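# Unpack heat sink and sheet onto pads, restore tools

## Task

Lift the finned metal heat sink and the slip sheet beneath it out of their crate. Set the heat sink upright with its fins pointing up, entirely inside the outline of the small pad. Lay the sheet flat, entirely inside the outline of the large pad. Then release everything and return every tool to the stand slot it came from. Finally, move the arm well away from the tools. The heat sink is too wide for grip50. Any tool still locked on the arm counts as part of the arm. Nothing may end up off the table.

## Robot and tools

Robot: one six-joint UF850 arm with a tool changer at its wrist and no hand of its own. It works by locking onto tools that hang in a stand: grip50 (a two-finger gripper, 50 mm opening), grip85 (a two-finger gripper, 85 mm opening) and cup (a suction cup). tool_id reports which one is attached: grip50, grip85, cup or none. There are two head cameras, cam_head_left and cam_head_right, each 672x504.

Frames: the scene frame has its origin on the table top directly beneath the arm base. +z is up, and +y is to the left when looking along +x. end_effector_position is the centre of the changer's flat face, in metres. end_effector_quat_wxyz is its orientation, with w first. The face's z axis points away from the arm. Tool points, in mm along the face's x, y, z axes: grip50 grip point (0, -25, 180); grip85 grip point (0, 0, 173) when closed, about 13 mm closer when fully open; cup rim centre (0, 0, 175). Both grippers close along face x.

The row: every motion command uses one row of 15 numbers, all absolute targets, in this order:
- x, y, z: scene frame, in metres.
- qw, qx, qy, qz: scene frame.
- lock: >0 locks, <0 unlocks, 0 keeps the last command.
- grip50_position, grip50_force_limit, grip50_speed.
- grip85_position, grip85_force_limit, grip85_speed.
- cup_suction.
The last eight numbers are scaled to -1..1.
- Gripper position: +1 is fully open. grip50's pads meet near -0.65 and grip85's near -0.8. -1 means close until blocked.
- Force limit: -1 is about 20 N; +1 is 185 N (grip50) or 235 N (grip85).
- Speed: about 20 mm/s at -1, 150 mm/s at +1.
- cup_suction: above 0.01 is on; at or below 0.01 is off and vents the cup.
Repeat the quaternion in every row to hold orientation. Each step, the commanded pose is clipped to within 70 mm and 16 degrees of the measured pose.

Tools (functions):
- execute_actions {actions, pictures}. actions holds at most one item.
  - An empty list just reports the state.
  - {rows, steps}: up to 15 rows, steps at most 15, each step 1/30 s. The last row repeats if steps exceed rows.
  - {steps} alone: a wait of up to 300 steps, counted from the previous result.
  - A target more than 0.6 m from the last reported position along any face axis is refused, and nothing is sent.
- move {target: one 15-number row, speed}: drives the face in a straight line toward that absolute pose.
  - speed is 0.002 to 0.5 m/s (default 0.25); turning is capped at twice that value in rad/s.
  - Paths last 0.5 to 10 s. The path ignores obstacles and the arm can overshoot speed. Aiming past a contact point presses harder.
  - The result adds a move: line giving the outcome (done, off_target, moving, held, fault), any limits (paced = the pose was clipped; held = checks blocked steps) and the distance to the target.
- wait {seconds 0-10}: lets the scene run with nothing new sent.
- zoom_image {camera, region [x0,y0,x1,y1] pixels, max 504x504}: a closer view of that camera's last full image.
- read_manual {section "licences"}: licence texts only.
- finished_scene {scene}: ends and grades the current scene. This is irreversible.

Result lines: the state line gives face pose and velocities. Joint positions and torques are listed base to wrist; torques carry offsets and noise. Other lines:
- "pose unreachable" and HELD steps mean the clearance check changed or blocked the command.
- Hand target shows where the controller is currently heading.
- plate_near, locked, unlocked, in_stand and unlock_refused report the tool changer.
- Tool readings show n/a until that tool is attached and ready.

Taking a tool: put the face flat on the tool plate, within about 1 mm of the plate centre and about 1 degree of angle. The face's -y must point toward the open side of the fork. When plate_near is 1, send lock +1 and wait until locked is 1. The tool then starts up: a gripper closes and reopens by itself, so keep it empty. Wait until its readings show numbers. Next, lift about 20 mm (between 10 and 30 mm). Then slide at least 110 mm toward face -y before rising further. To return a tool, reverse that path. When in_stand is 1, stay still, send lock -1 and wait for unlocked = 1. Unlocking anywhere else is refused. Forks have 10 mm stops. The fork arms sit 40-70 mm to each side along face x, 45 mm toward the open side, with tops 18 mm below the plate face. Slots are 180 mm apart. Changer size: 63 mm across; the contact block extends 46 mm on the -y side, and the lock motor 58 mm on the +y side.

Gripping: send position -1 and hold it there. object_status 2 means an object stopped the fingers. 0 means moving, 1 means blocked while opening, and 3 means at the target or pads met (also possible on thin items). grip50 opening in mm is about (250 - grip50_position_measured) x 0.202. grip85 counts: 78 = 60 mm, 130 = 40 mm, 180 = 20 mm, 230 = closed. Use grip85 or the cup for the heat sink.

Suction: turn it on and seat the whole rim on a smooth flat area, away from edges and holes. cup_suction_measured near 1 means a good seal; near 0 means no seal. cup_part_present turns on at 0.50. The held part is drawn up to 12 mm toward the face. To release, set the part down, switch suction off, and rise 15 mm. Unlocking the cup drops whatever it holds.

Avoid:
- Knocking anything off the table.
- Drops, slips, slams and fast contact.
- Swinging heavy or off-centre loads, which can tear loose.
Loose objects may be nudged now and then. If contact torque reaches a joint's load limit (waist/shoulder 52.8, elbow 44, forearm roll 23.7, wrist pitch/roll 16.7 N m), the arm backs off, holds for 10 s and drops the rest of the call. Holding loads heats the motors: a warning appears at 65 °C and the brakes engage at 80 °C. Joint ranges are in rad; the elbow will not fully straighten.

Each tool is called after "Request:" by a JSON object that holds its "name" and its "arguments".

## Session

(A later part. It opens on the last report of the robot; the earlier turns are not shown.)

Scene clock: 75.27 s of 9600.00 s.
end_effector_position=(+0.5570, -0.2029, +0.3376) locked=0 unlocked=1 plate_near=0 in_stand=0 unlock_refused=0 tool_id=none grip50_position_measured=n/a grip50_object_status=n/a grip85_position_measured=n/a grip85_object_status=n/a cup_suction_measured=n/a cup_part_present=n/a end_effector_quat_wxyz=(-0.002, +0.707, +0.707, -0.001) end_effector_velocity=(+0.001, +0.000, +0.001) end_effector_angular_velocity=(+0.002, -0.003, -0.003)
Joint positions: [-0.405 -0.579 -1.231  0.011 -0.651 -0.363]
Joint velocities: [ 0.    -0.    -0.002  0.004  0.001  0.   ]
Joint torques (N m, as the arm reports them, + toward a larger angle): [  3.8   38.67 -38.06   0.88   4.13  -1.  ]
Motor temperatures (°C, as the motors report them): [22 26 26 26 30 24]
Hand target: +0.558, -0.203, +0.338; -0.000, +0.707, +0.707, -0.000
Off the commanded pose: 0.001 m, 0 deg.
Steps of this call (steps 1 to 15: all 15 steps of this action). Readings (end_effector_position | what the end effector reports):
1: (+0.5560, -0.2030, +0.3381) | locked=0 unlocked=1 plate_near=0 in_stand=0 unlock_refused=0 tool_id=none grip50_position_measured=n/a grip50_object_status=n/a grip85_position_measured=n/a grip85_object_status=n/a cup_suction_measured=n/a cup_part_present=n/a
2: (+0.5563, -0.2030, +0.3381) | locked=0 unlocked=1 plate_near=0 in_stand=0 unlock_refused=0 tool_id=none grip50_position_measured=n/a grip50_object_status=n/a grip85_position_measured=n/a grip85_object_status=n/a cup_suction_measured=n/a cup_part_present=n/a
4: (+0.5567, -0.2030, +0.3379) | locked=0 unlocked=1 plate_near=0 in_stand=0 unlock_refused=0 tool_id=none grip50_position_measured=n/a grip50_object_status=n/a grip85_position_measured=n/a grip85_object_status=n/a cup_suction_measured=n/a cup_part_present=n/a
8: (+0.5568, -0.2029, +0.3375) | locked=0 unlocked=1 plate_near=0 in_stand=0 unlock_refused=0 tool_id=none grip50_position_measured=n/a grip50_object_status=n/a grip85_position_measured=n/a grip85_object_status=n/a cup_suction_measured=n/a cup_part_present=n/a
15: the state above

Request:
{"name": "move", "arguments": {"target": [0.545,-0.265,0.338,0,0.7071,0.7071,0,0,1,0,0,1,0,0,0], "speed": 0.05}}

Request:
{"name": "move", "arguments": {"target": [0.60,-0.265,0.338,0,0.7071,0.7071,0,0,1,0,0,1,0,0,0], "speed": 0.03}}

Request:
{"name": "move", "arguments": {"target": [0.60,-0.254,0.338,0,0.7071,0.7071,0,0,1,0,0,1,0,0,0], "speed": 0.005}}

Scene clock: 83.10 s of 9600.00 s.
end_effector_position=(+0.5449, -0.2649, +0.3381) locked=0 unlocked=1 plate_near=0 in_stand=0 unlock_refused=0 tool_id=none grip50_position_measured=n/a grip50_object_status=n/a grip85_position_measured=n/a grip85_object_status=n/a cup_suction_measured=n/a cup_part_present=n/a end_effector_quat_wxyz=(+0.000, +0.707, +0.707, -0.000) end_effector_velocity=(+0.000, -0.001, +0.000) end_effector_angular_velocity=(-0.001, -0.000, +0.002)
Joint positions: [-0.508 -0.607 -1.274  0.011 -0.664 -0.466]
Joint velocities: [-0.001 -0.    -0.001 -0.001 -0.    -0.003]
Joint torques (N m, as the arm reports them, + toward a larger angle): [ -1.43  41.27 -26.93   0.65  -0.34  -0.63]
Motor temperatures (°C, as the motors report them): [22 26 26 26 30 24]
Hand target: +0.545, -0.265, +0.338; +0.000, +0.707, +0.707, -0.000
Off the commanded pose: 0.000 m, 0 deg.
move: done

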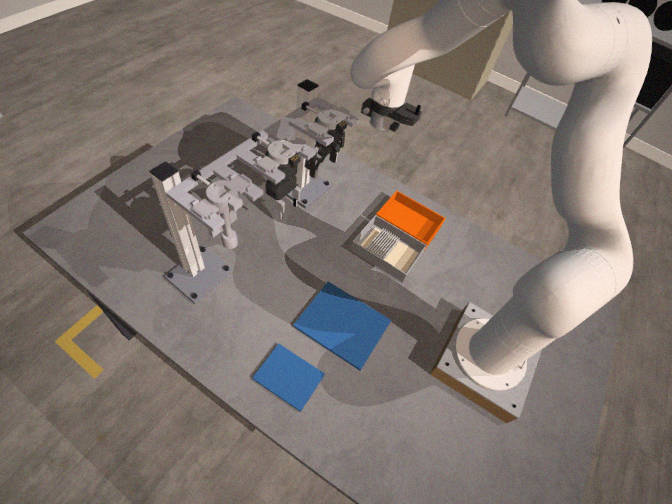

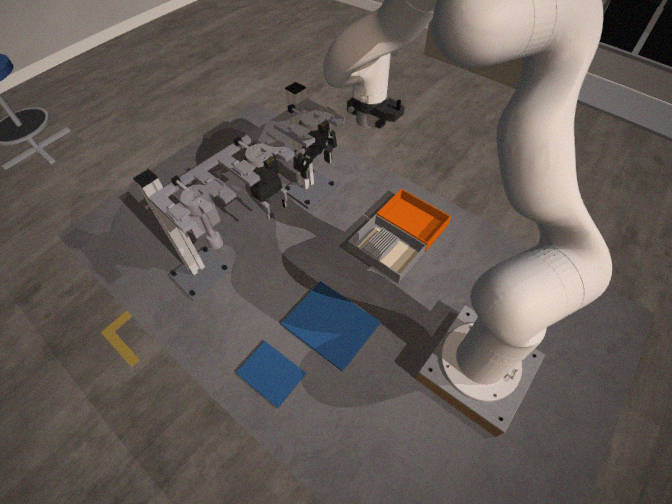

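Scene clock: 85.27 s of 9600.00 s.
end_effector_position=(+0.5998, -0.2650, +0.3382) locked=0 unlocked=1 plate_near=0 in_stand=0 unlock_refused=0 tool_id=none grip50_position_measured=n/a grip50_object_status=n/a grip85_position_measured=n/a grip85_object_status=n/a cup_suction_measured=n/a cup_part_present=n/a end_effector_quat_wxyz=(+0.000, +0.707, +0.707, +0.000) end_effector_velocity=(+0.001, +0.000, -0.001) end_effector_angular_velocity=(-0.000, +0.002, +0.002)
Joint positions: [-0.472 -0.717 -1.454  0.011 -0.732 -0.429]
Joint velocities: [ 0.001 -0.003 -0.003 -0.001 -0.002  0.   ]
Joint torques (N m, as the arm reports them, + toward a larger angle): [ -2.22  45.98 -27.23   0.55  -0.26  -0.65]
Motor temperatures (°C, as the motors report them): [22 26 26 26 30 24]
Hand target: +0.600, -0.265, +0.338; +0.000, +0.707, +0.707, +0.000
Off the commanded pose: 0.000 m, 0 deg.
move: done

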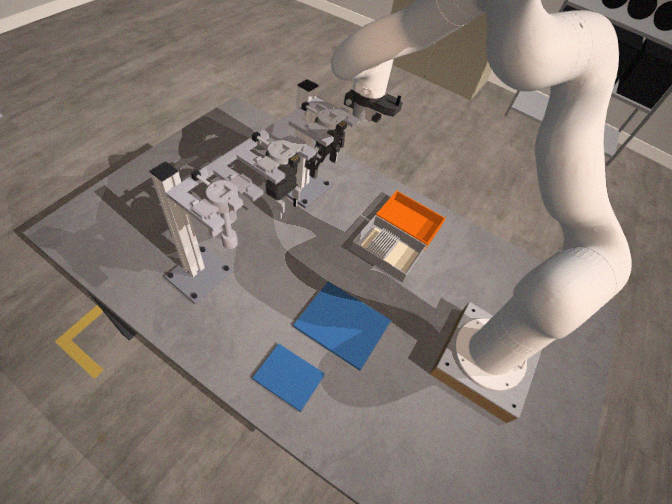

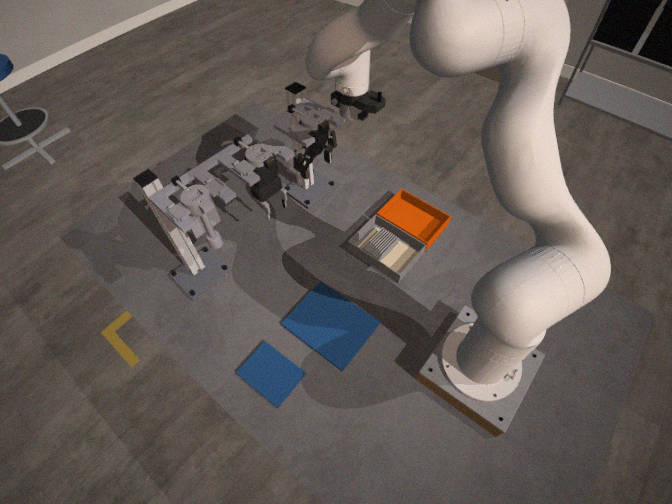

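Scene clock: 87.70 s of 9600.00 s.
end_effector_position=(+0.5983, -0.2591, +0.3384) locked=0 unlocked=1 plate_near=0 in_stand=0 unlock_refused=0 tool_id=none grip50_position_measured=n/a grip50_object_status=n/a grip85_position_measured=n/a grip85_object_status=n/a cup_suction_measured=n/a cup_part_present=n/a end_effector_quat_wxyz=(+0.001, +0.710, +0.705, +0.000) end_effector_velocity=(-0.001, -0.000, +0.000) end_effector_angular_velocity=(-0.000, +0.001, -0.002)
Joint positions: [-0.464 -0.707 -1.439  0.01  -0.725 -0.414]
Joint velocities: [-0.     0.001  0.002 -0.001  0.     0.002]
Joint torques (N m, as the arm reports them, + toward a larger angle): [ 30.96  40.97 -13.01   5.54  -5.68  -0.87]
Motor temperatures (°C, as the motors report them): [22 26 26 26 30 24]
Hand target: +0.600, -0.254, +0.338; -0.000, +0.707, +0.707, +0.000
Off the commanded pose: 0.005 m, 0 deg.
move: off_target

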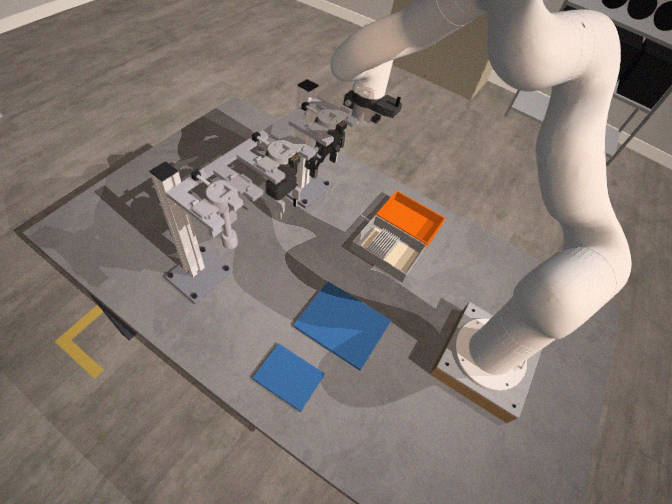

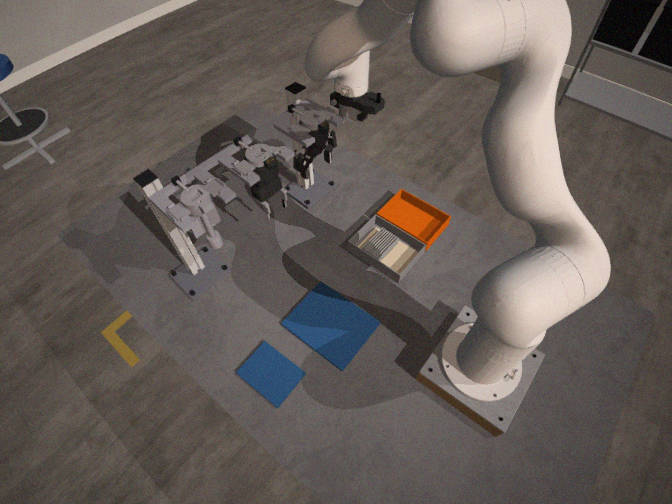

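Request:
{"name": "move", "arguments": {"target": [0.60,-0.263,0.338,0,0.7071,0.7071,0,0,1,0,0,1,0,0,0], "speed": 0.01}}

Request:
{"name": "zoom_image", "arguments": {"camera": "cam_head_left", "region": [290, 70, 410, 150]}}

Request:
{"name": "zoom_image", "arguments": {"camera": "cam_head_right", "region": [270, 70, 390, 150]}}

Scene clock: 93.03 s of 9600.00 s.
end_effector_position=(+0.6000, -0.2627, +0.3379) locked=0 unlocked=1 plate_near=0 in_stand=0 unlock_refused=0 tool_id=none grip50_position_measured=n/a grip50_object_status=n/a grip85_position_measured=n/a grip85_object_status=n/a cup_suction_measured=n/a cup_part_present=n/a end_effector_quat_wxyz=(-0.000, +0.707, +0.707, -0.000) end_effector_velocity=(+0.000, -0.002, +0.001) end_effector_angular_velocity=(-0.002, -0.003, -0.002)
Joint positions: [-0.468 -0.716 -1.451  0.011 -0.731 -0.426]
Joint velocities: [-0.003 -0.001 -0.003  0.     0.002 -0.002]
Joint torques (N m, as the arm reports them, + toward a larger angle): [ -1.53  45.26 -27.73   0.65  -0.29  -0.61]
Motor temperatures (°C, as the motors report them): [23 26 26 26 30 24]
Hand target: +0.600, -0.263, +0.338; +0.000, +0.707, +0.707, -0.000
Off the commanded pose: 0.000 m, 0 deg.
move: done

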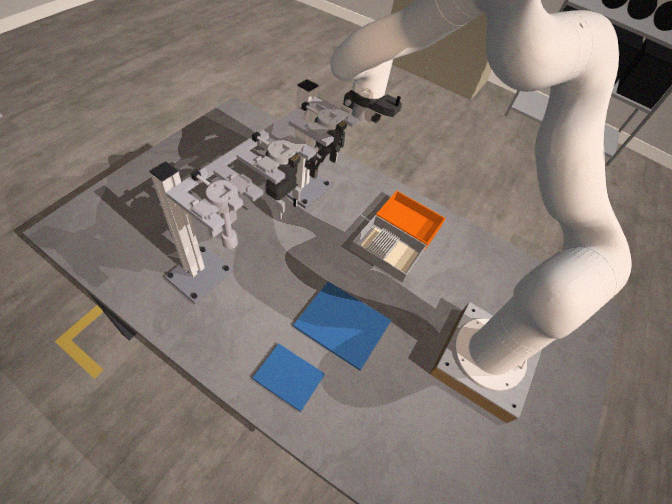

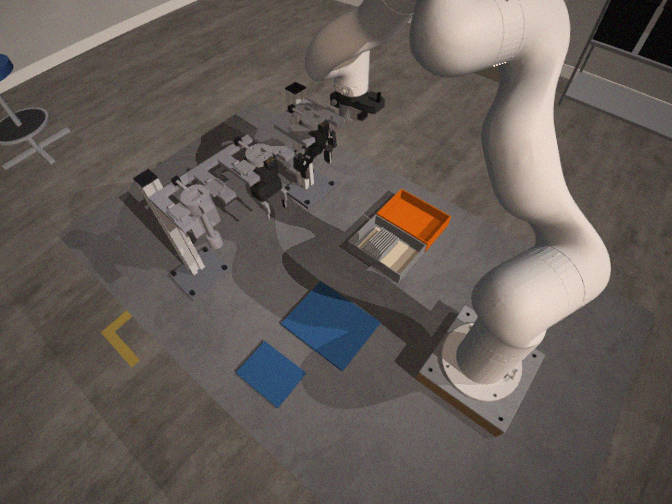

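Region (290, 70, 410, 150) of cam_head_left's 672x504 image, scaled by 4.200, with more detail than that image has.

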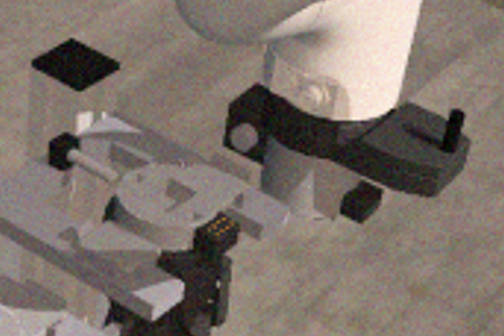

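Region (270, 70, 390, 150) of cam_head_right's 672x504 image, scaled by 4.200, with more detail than that image has.

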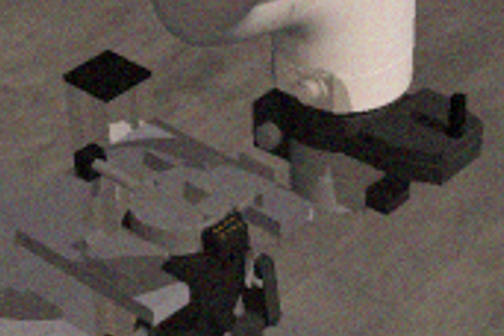

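Request:
{"name": "execute_actions", "arguments": {"actions": [{"rows":[[0.60,-0.2625,0.338,0,0.7071,0.7071,0,0,1,0,0,1,0,0,0],[0.60,-0.262,0.338,0,0.7071,0.7071,0,0,1,0,0,1,0,0,0],[0.60,-0.2615,0.338,0,0.7071,0.7071,0,0,1,0,0,1,0,0,0],[0.60,-0.261,0.338,0,0.7071,0.7071,0,0,1,0,0,1,0,0,0],[0.60,-0.2605,0.338,0,0.7071,0.7071,0,0,1,0,0,1,0,0,0],[0.60,-0.260,0.338,0,0.7071,0.7071,0,0,1,0,0,1,0,0,0]]}], "pictures": false}}

Request:
{"name": "execute_actions", "arguments": {"actions": [{"rows":[[0.60,-0.259,0.338,0,0.7071,0.7071,0,0,1,0,0,1,0,0,0]]}], "pictures": false}}

Scene clock: 99.77 s of 9600.00 s.
end_effector_position=(+0.6000, -0.2602, +0.3380) locked=0 unlocked=1 plate_near=0 in_stand=0 unlock_refused=0 tool_id=none grip50_position_measured=n/a grip50_object_status=n/a grip85_position_measured=n/a grip85_object_status=n/a cup_suction_measured=n/a cup_part_present=n/a end_effector_quat_wxyz=(+0.000, +0.707, +0.707, +0.000) end_effector_velocity=(-0.000, -0.000, -0.000) end_effector_angular_velocity=(-0.000, +0.000, -0.002)
Joint positions: [-0.465 -0.713 -1.447  0.011 -0.729 -0.422]
Joint velocities: [-0.     0.     0.001 -0.001  0.001  0.002]
Joint torques (N m, as the arm reports them, + toward a larger angle): [ -0.89  45.48 -27.54   0.6   -0.42  -0.59]
Motor temperatures (°C, as the motors report them): [23 26 26 26 30 24]
Hand target: +0.600, -0.260, +0.338; -0.000, +0.707, +0.707, +0.000
Off the commanded pose: 0.000 m, 0 deg.
Steps of this call (steps 1 to 187: nothing new was sent; steps 188 to 202: all 15 steps of this action). Readings (end_effector_position | what the end effector reports):
188: (+0.6000, -0.2630, +0.3380) | locked=0 unlocked=1 plate_near=0 in_stand=0 unlock_refused=0 tool_id=none grip50_position_measured=n/a grip50_object_status=n/a grip85_position_measured=n/a grip85_object_status=n/a cup_suction_measured=n/a cup_part_present=n/a
189: (+0.6000, -0.2629, +0.3380) | locked=0 unlocked=1 plate_near=0 in_stand=0 unlock_refused=0 tool_id=none grip50_position_measured=n/a grip50_object_status=n/a grip85_position_measured=n/a grip85_object_status=n/a cup_suction_measured=n/a cup_part_present=n/a
191: (+0.6000, -0.2624, +0.3380) | locked=0 unlocked=1 plate_near=0 in_stand=0 unlock_refused=0 tool_id=none grip50_position_measured=n/a grip50_object_status=n/a grip85_position_measured=n/a grip85_object_status=n/a cup_suction_measured=n/a cup_part_present=n/a
195: (+0.6000, -0.2608, +0.3380) | locked=0 unlocked=1 plate_near=0 in_stand=0 unlock_refused=0 tool_id=none grip50_position_measured=n/a grip50_object_status=n/a grip85_position_measured=n/a grip85_object_status=n/a cup_suction_measured=n/a cup_part_present=n/a
202: the state above

Scene clock: 100.27 s of 9600.00 s.
end_effector_position=(+0.6000, -0.2598, +0.3381) locked=0 unlocked=1 plate_near=0 in_stand=0 unlock_refused=0 tool_id=none grip50_position_measured=n/a grip50_object_status=n/a grip85_position_measured=n/a grip85_object_status=n/a cup_suction_measured=n/a cup_part_present=n/a end_effector_quat_wxyz=(+0.001, +0.707, +0.707, +0.000) end_effector_velocity=(-0.000, +0.001, -0.001) end_effector_angular_velocity=(+0.001, +0.002, +0.002)
Joint positions: [-0.464 -0.712 -1.446  0.01  -0.728 -0.42 ]
Joint velocities: [ 0.001 -0.001  0.001  0.    -0.    -0.001]
Joint torques (N m, as the arm reports them, + toward a larger angle): [ 12.25  46.84 -24.77   2.79  -2.26  -0.7 ]
Motor temperatures (°C, as the motors report them): [23 26 26 26 30 24]
Hand target: +0.600, -0.259, +0.338; +0.000, +0.707, +0.707, +0.000
Off the commanded pose: 0.001 m, 0 deg.
Steps of this call (steps 1 to 15: all 15 steps of this action). Readings (end_effector_position | what the end effector reports):
1: (+0.6000, -0.2601, +0.3380) | locked=0 unlocked=1 plate_near=0 in_stand=0 unlock_refused=0 tool_id=none grip50_position_measured=n/a grip50_object_status=n/a grip85_position_measured=n/a grip85_object_status=n/a cup_suction_measured=n/a cup_part_present=n/a
2: (+0.6000, -0.2601, +0.3380) | locked=0 unlocked=1 plate_near=0 in_stand=0 unlock_refused=0 tool_id=none grip50_position_measured=n/a grip50_object_status=n/a grip85_position_measured=n/a grip85_object_status=n/a cup_suction_measured=n/a cup_part_present=n/a
4: (+0.6000, -0.2600, +0.3380) | locked=0 unlocked=1 plate_near=0 in_stand=0 unlock_refused=0 tool_id=none grip50_position_measured=n/a grip50_object_status=n/a grip85_position_measured=n/a grip85_object_status=n/a cup_suction_measured=n/a cup_part_present=n/a
8: (+0.6000, -0.2599, +0.3381) | locked=0 unlocked=1 plate_near=0 in_stand=0 unlock_refused=0 tool_id=none grip50_position_measured=n/a grip50_object_status=n/a grip85_position_measured=n/a grip85_object_status=n/a cup_suction_measured=n/a cup_part_present=n/a
15: the state above

Request:
{"name": "move", "arguments": {"target": [0.602,-0.266,0.338,0,0.7071,0.7071,0,0,1,0,0,1,0,0,0], "speed": 0.02}}

Request:
{"name": "move", "arguments": {"target": [0.64,-0.266,0.338,0,0.7071,0.7071,0,0,1,0,0,1,0,0,0], "speed": 0.02}}

Request:
{"name": "move", "arguments": {"target": [0.64,-0.260,0.338,0,0.7071,0.7071,0,0,1,0,0,1,0,0,0], "speed": 0.004}}

Scene clock: 105.77 s of 9600.00 s.
end_effector_position=(+0.6019, -0.2658, +0.3380) locked=0 unlocked=1 plate_near=0 in_stand=0 unlock_refused=0 tool_id=none grip50_position_measured=n/a grip50_object_status=n/a grip85_position_measured=n/a grip85_object_status=n/a cup_suction_measured=n/a cup_part_present=n/a end_effector_quat_wxyz=(-0.000, +0.707, +0.707, -0.000) end_effector_velocity=(+0.000, -0.002, +0.001) end_effector_angular_velocity=(-0.001, -0.002, -0.001)
Joint positions: [-0.471 -0.723 -1.463  0.011 -0.736 -0.429]
Joint velocities: [-0.003 -0.002 -0.004 -0.    -0.    -0.001]
Joint torques (N m, as the arm reports them, + toward a larger angle): [ -2.04  45.57 -27.71   0.52  -0.23  -0.66]
Motor temperatures (°C, as the motors report them): [23 26 26 26 30 24]
Hand target: +0.602, -0.266, +0.338; +0.000, +0.707, +0.707, -0.000
Off the commanded pose: 0.000 m, 0 deg.
move: done

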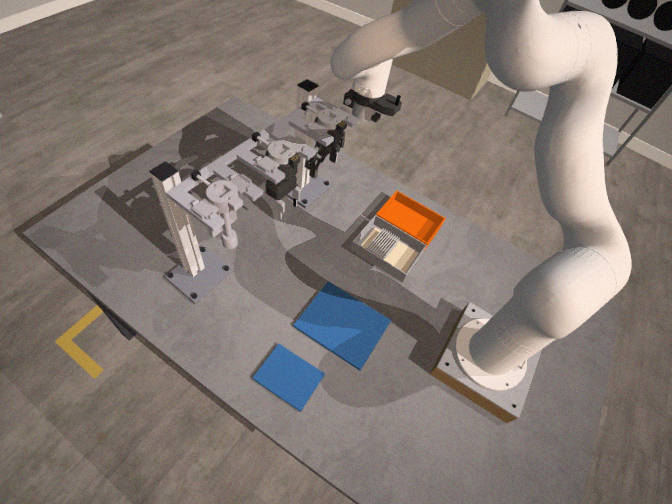

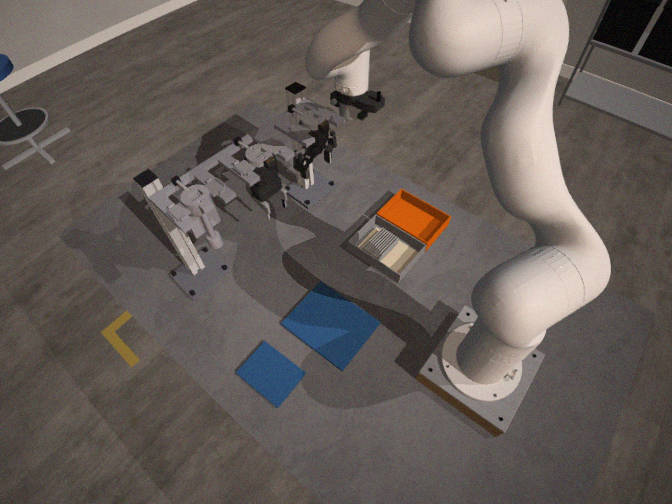

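Scene clock: 107.97 s of 9600.00 s.
end_effector_position=(+0.6398, -0.2660, +0.3381) locked=0 unlocked=1 plate_near=0 in_stand=0 unlock_refused=0 tool_id=none grip50_position_measured=n/a grip50_object_status=n/a grip85_position_measured=n/a grip85_object_status=n/a cup_suction_measured=n/a cup_part_present=n/a end_effector_quat_wxyz=(+0.000, +0.707, +0.707, +0.000) end_effector_velocity=(+0.001, -0.000, -0.000) end_effector_angular_velocity=(+0.000, +0.000, -0.001)
Joint positions: [-0.449 -0.806 -1.602  0.01  -0.792 -0.405]
Joint velocities: [ 0.    -0.003 -0.005 -0.    -0.002  0.001]
Joint torques (N m, as the arm reports them, + toward a larger angle): [ -1.93  48.69 -28.08   0.76  -0.22  -0.72]
Motor temperatures (°C, as the motors report them): [23 26 26 26 30 24]
Hand target: +0.640, -0.266, +0.338; +0.000, +0.707, +0.707, +0.000
Off the commanded pose: 0.000 m, 0 deg.
move: done

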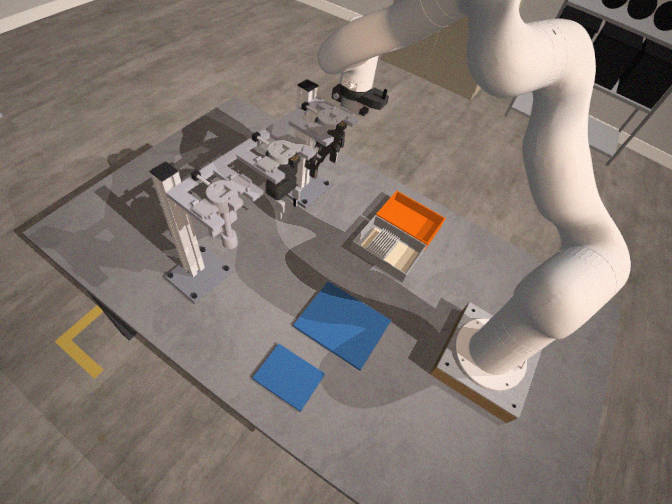

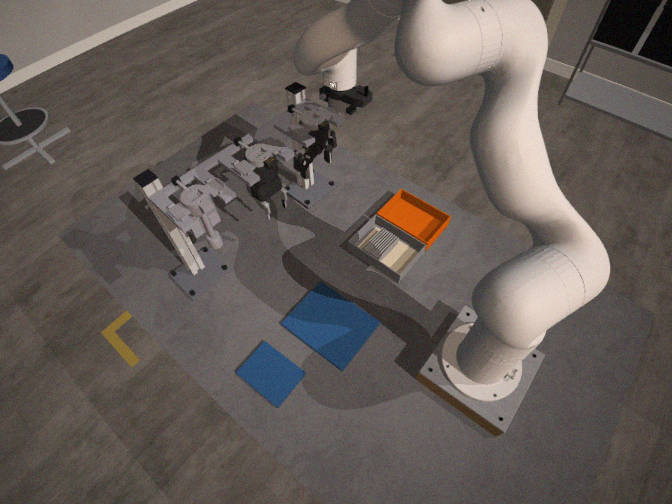

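Scene clock: 109.70 s of 9600.00 s.
end_effector_position=(+0.6395, -0.2621, +0.3383) locked=0 unlocked=1 plate_near=0 in_stand=0 unlock_refused=0 tool_id=none grip50_position_measured=n/a grip50_object_status=n/a grip85_position_measured=n/a grip85_object_status=n/a cup_suction_measured=n/a cup_part_present=n/a end_effector_quat_wxyz=(+0.001, +0.708, +0.706, +0.000) end_effector_velocity=(-0.001, -0.000, +0.000) end_effector_angular_velocity=(+0.003, +0.003, -0.006)
Joint positions: [-0.444 -0.801 -1.594  0.01  -0.787 -0.397]
Joint velocities: [-0.001  0.001  0.002  0.002 -0.004  0.003]
Joint torques (N m, as the arm reports them, + toward a larger angle): [ 19.72  48.01 -22.59   4.02  -3.41  -0.76]
Motor temperatures (°C, as the motors report them): [23 26 26 26 30 24]
Hand target: +0.640, -0.260, +0.338; -0.000, +0.707, +0.707, +0.000
Off the commanded pose: 0.002 m, 0 deg.
move: done

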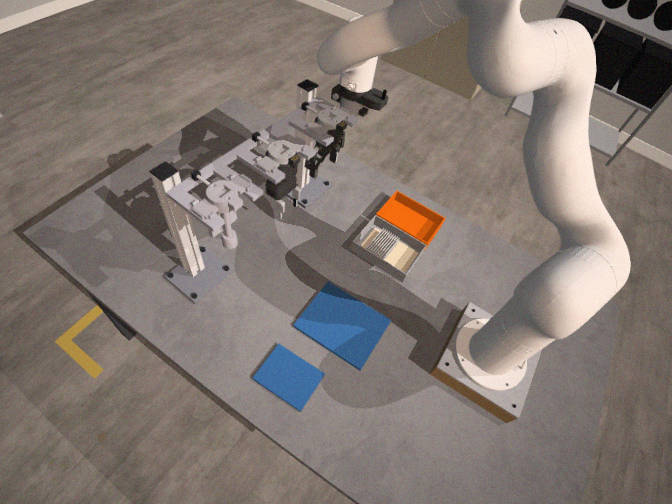

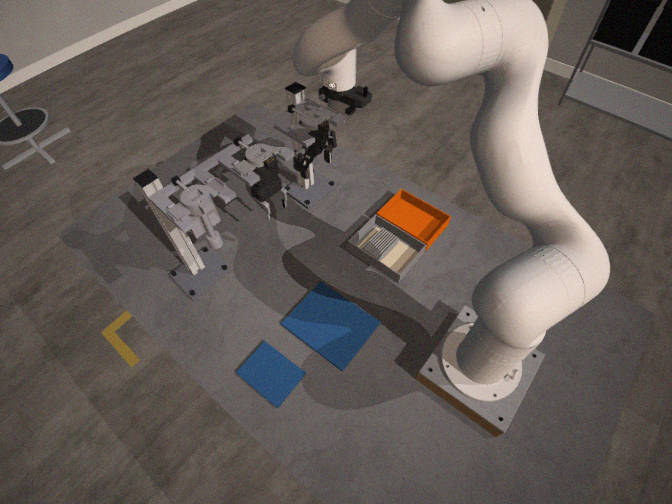

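Request:
{"name": "move", "arguments": {"target": [0.64,-0.268,0.39,0,0.7296,0.6839,0,0,1,0,0,1,0,0,0], "speed": 0.05}}

Request:
{"name": "move", "arguments": {"target": [0.6359,-0.1606,0.382,0,0.7296,0.6839,0,0,1,0,0,1,0,0,0], "speed": 0.08}}

Request:
{"name": "move", "arguments": {"target": [0.6359,-0.1606,0.373,0,0.7296,0.6839,0,0,1,0,0,1,0,0,0], "speed": 0.005}}

Scene clock: 118.50 s of 9600.00 s.
end_effector_position=(+0.6397, -0.2679, +0.3898) locked=0 unlocked=1 plate_near=0 in_stand=0 unlock_refused=0 tool_id=none grip50_position_measured=n/a grip50_object_status=n/a grip85_position_measured=n/a grip85_object_status=n/a cup_suction_measured=n/a cup_part_present=n/a end_effector_quat_wxyz=(-0.000, +0.730, +0.684, -0.000) end_effector_velocity=(-0.000, -0.000, +0.001) end_effector_angular_velocity=(+0.001, +0.002, -0.003)
Joint positions: [-0.452 -0.752 -1.637  0.009 -0.881 -0.343]
Joint velocities: [-0.001  0.001 -0.001 -0.    -0.004  0.003]
Joint torques (N m, as the arm reports them, + toward a larger angle): [ -2.45  47.64 -29.43   0.59  -0.23  -0.69]
Motor temperatures (°C, as the motors report them): [23 26 26 26 30 24]
Hand target: +0.640, -0.268, +0.390; +0.000, +0.730, +0.684, -0.000
Off the commanded pose: 0.000 m, 0 deg.
move: done

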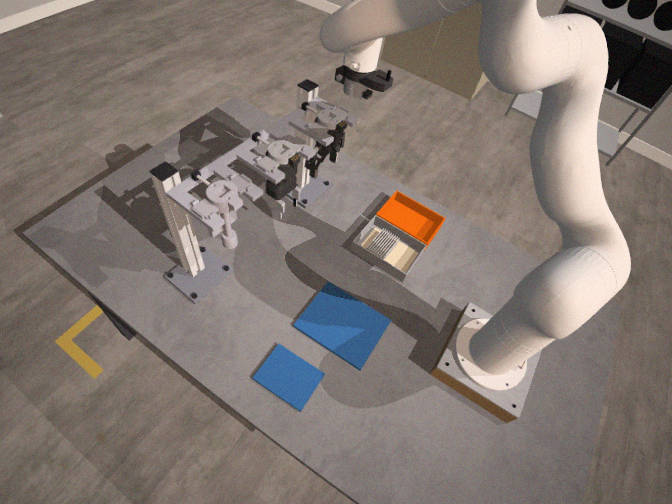

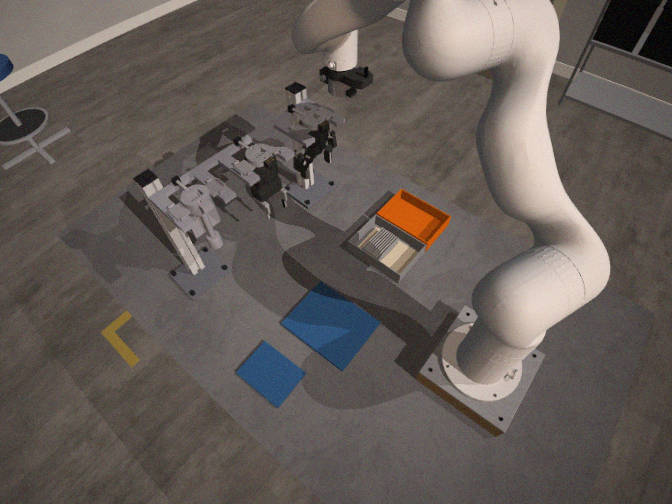

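Scene clock: 120.23 s of 9600.00 s.
end_effector_position=(+0.6362, -0.1607, +0.3818) locked=0 unlocked=1 plate_near=0 in_stand=0 unlock_refused=0 tool_id=none grip50_position_measured=n/a grip50_object_status=n/a grip85_position_measured=n/a grip85_object_status=n/a cup_suction_measured=n/a cup_part_present=n/a end_effector_quat_wxyz=(-0.000, +0.730, +0.684, +0.001) end_effector_velocity=(-0.000, +0.001, -0.000) end_effector_angular_velocity=(-0.001, +0.000, -0.001)
Joint positions: [-0.303 -0.665 -1.479  0.01  -0.808 -0.195]
Joint velocities: [ 0.002  0.001  0.002 -0.001  0.001  0.004]
Joint torques (N m, as the arm reports them, + toward a larger angle): [ -1.31  44.74 -28.64   0.58  -0.24  -0.69]
Motor temperatures (°C, as the motors report them): [23 26 26 26 30 24]
Hand target: +0.636, -0.160, +0.382; -0.000, +0.730, +0.684, +0.001
Off the commanded pose: 0.000 m, 0 deg.
move: done

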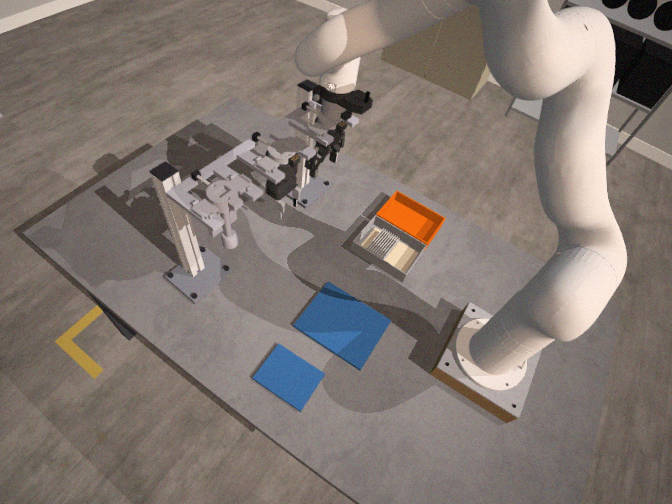

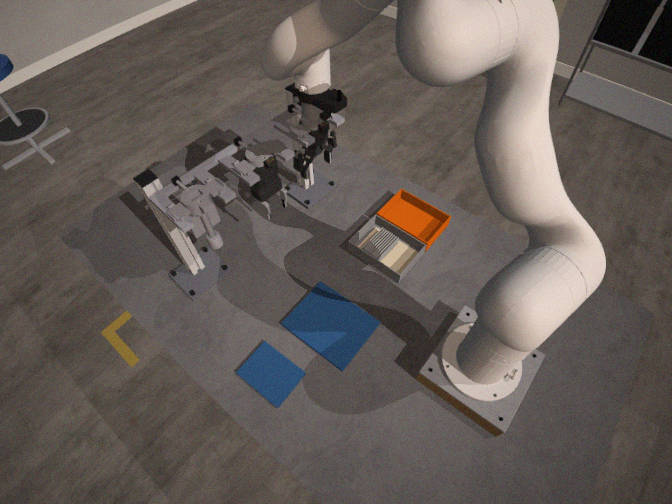

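Scene clock: 122.23 s of 9600.00 s.
end_effector_position=(+0.6365, -0.1608, +0.3748) locked=0 unlocked=1 plate_near=0 in_stand=0 unlock_refused=0 tool_id=none grip50_position_measured=n/a grip50_object_status=n/a grip85_position_measured=n/a grip85_object_status=n/a cup_suction_measured=n/a cup_part_present=n/a end_effector_quat_wxyz=(+0.001, +0.730, +0.684, +0.001) end_effector_velocity=(-0.000, -0.000, -0.001) end_effector_angular_velocity=(-0.001, +0.001, +0.001)
Joint positions: [-0.303 -0.672 -1.474  0.009 -0.793 -0.194]
Joint velocities: [ 0.    -0.001  0.001 -0.002  0.001  0.   ]
Joint torques (N m, as the arm reports them, + toward a larger angle): [ -1.6   20.33 -12.14   0.89   0.88  -0.68]
Motor temperatures (°C, as the motors report them): [23 26 26 26 30 24]
Hand target: +0.636, -0.161, +0.373; -0.000, +0.730, +0.684, +0.000
Off the commanded pose: 0.002 m, 0 deg.
move: done

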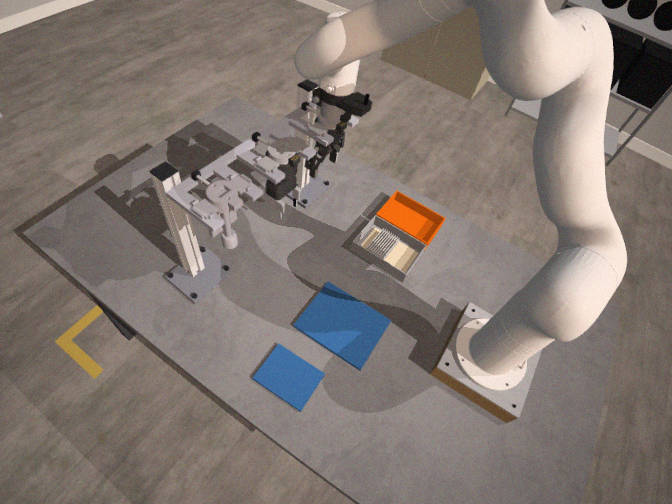

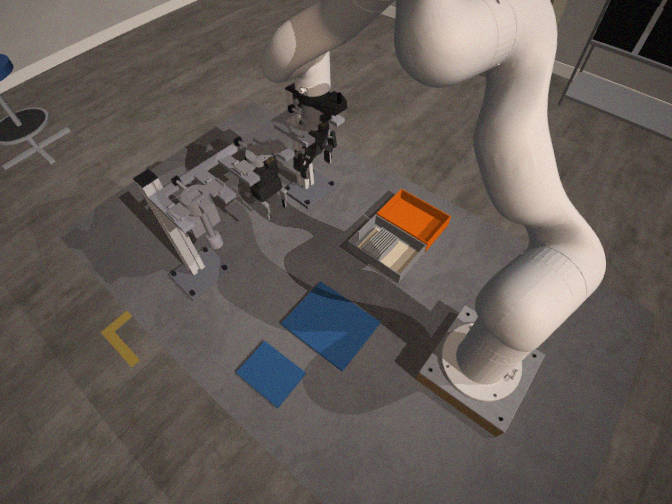

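Request:
{"name": "move", "arguments": {"target": [0.6359,-0.1606,0.3765,0,0.7296,0.6839,0,0,1,0,0,1,0,0,0], "speed": 0.01}}

Request:
{"name": "zoom_image", "arguments": {"camera": "cam_head_left", "region": [290, 80, 370, 150]}}

Request:
{"name": "zoom_image", "arguments": {"camera": "cam_head_right", "region": [270, 80, 350, 150]}}

Scene clock: 125.80 s of 9600.00 s.
end_effector_position=(+0.6354, -0.1605, +0.3754) locked=0 unlocked=1 plate_near=0 in_stand=0 unlock_refused=0 tool_id=none grip50_position_measured=n/a grip50_object_status=n/a grip85_position_measured=n/a grip85_object_status=n/a cup_suction_measured=n/a cup_part_present=n/a end_effector_quat_wxyz=(-0.001, +0.730, +0.684, -0.001) end_effector_velocity=(-0.000, -0.000, +0.000) end_effector_angular_velocity=(-0.001, +0.002, +0.001)
Joint positions: [-0.303 -0.671 -1.473  0.009 -0.799 -0.194]
Joint velocities: [-0.     0.    -0.    -0.002 -0.003  0.   ]
Joint torques (N m, as the arm reports them, + toward a larger angle): [ -2.51  37.95 -22.47   0.49  -0.49  -0.7 ]
Motor temperatures (°C, as the motors report them): [23 26 26 26 30 24]
Hand target: +0.636, -0.161, +0.376; +0.000, +0.730, +0.684, +0.000
Off the commanded pose: 0.001 m, 0 deg.
move: done

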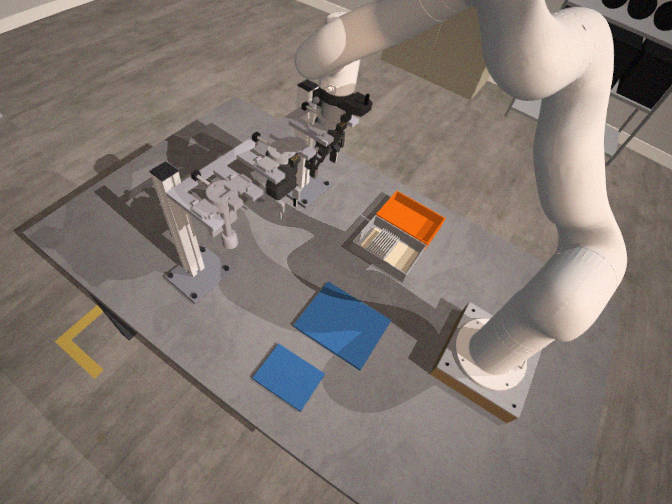

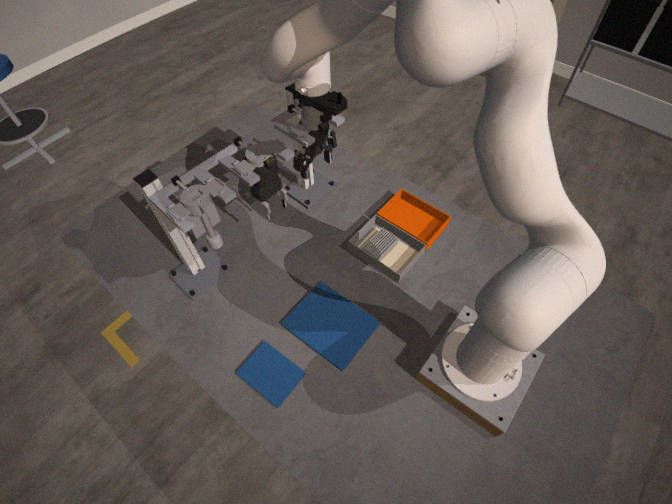

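Region (290, 80, 370, 150) of cam_head_left's 672x504 image, scaled by 6.300, with more detail than that image has; it fills the top 441 rows of this view, and the rest is white.

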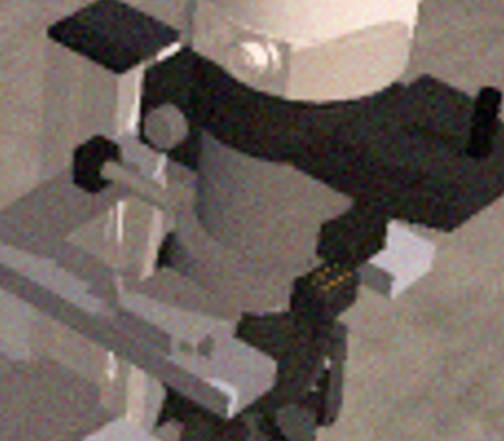

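Region (270, 80, 350, 150) of cam_head_right's 672x504 image, scaled by 6.300, with more detail than that image has; it fills the top 441 rows of this view, and the rest is white.

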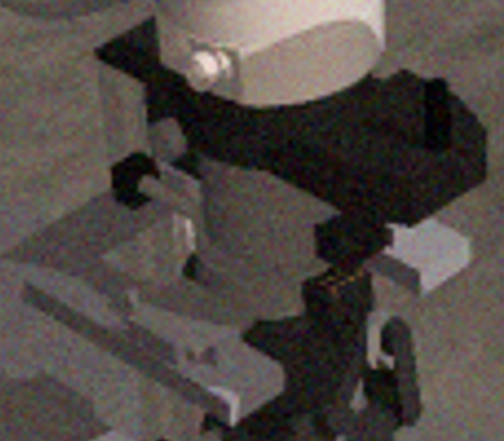

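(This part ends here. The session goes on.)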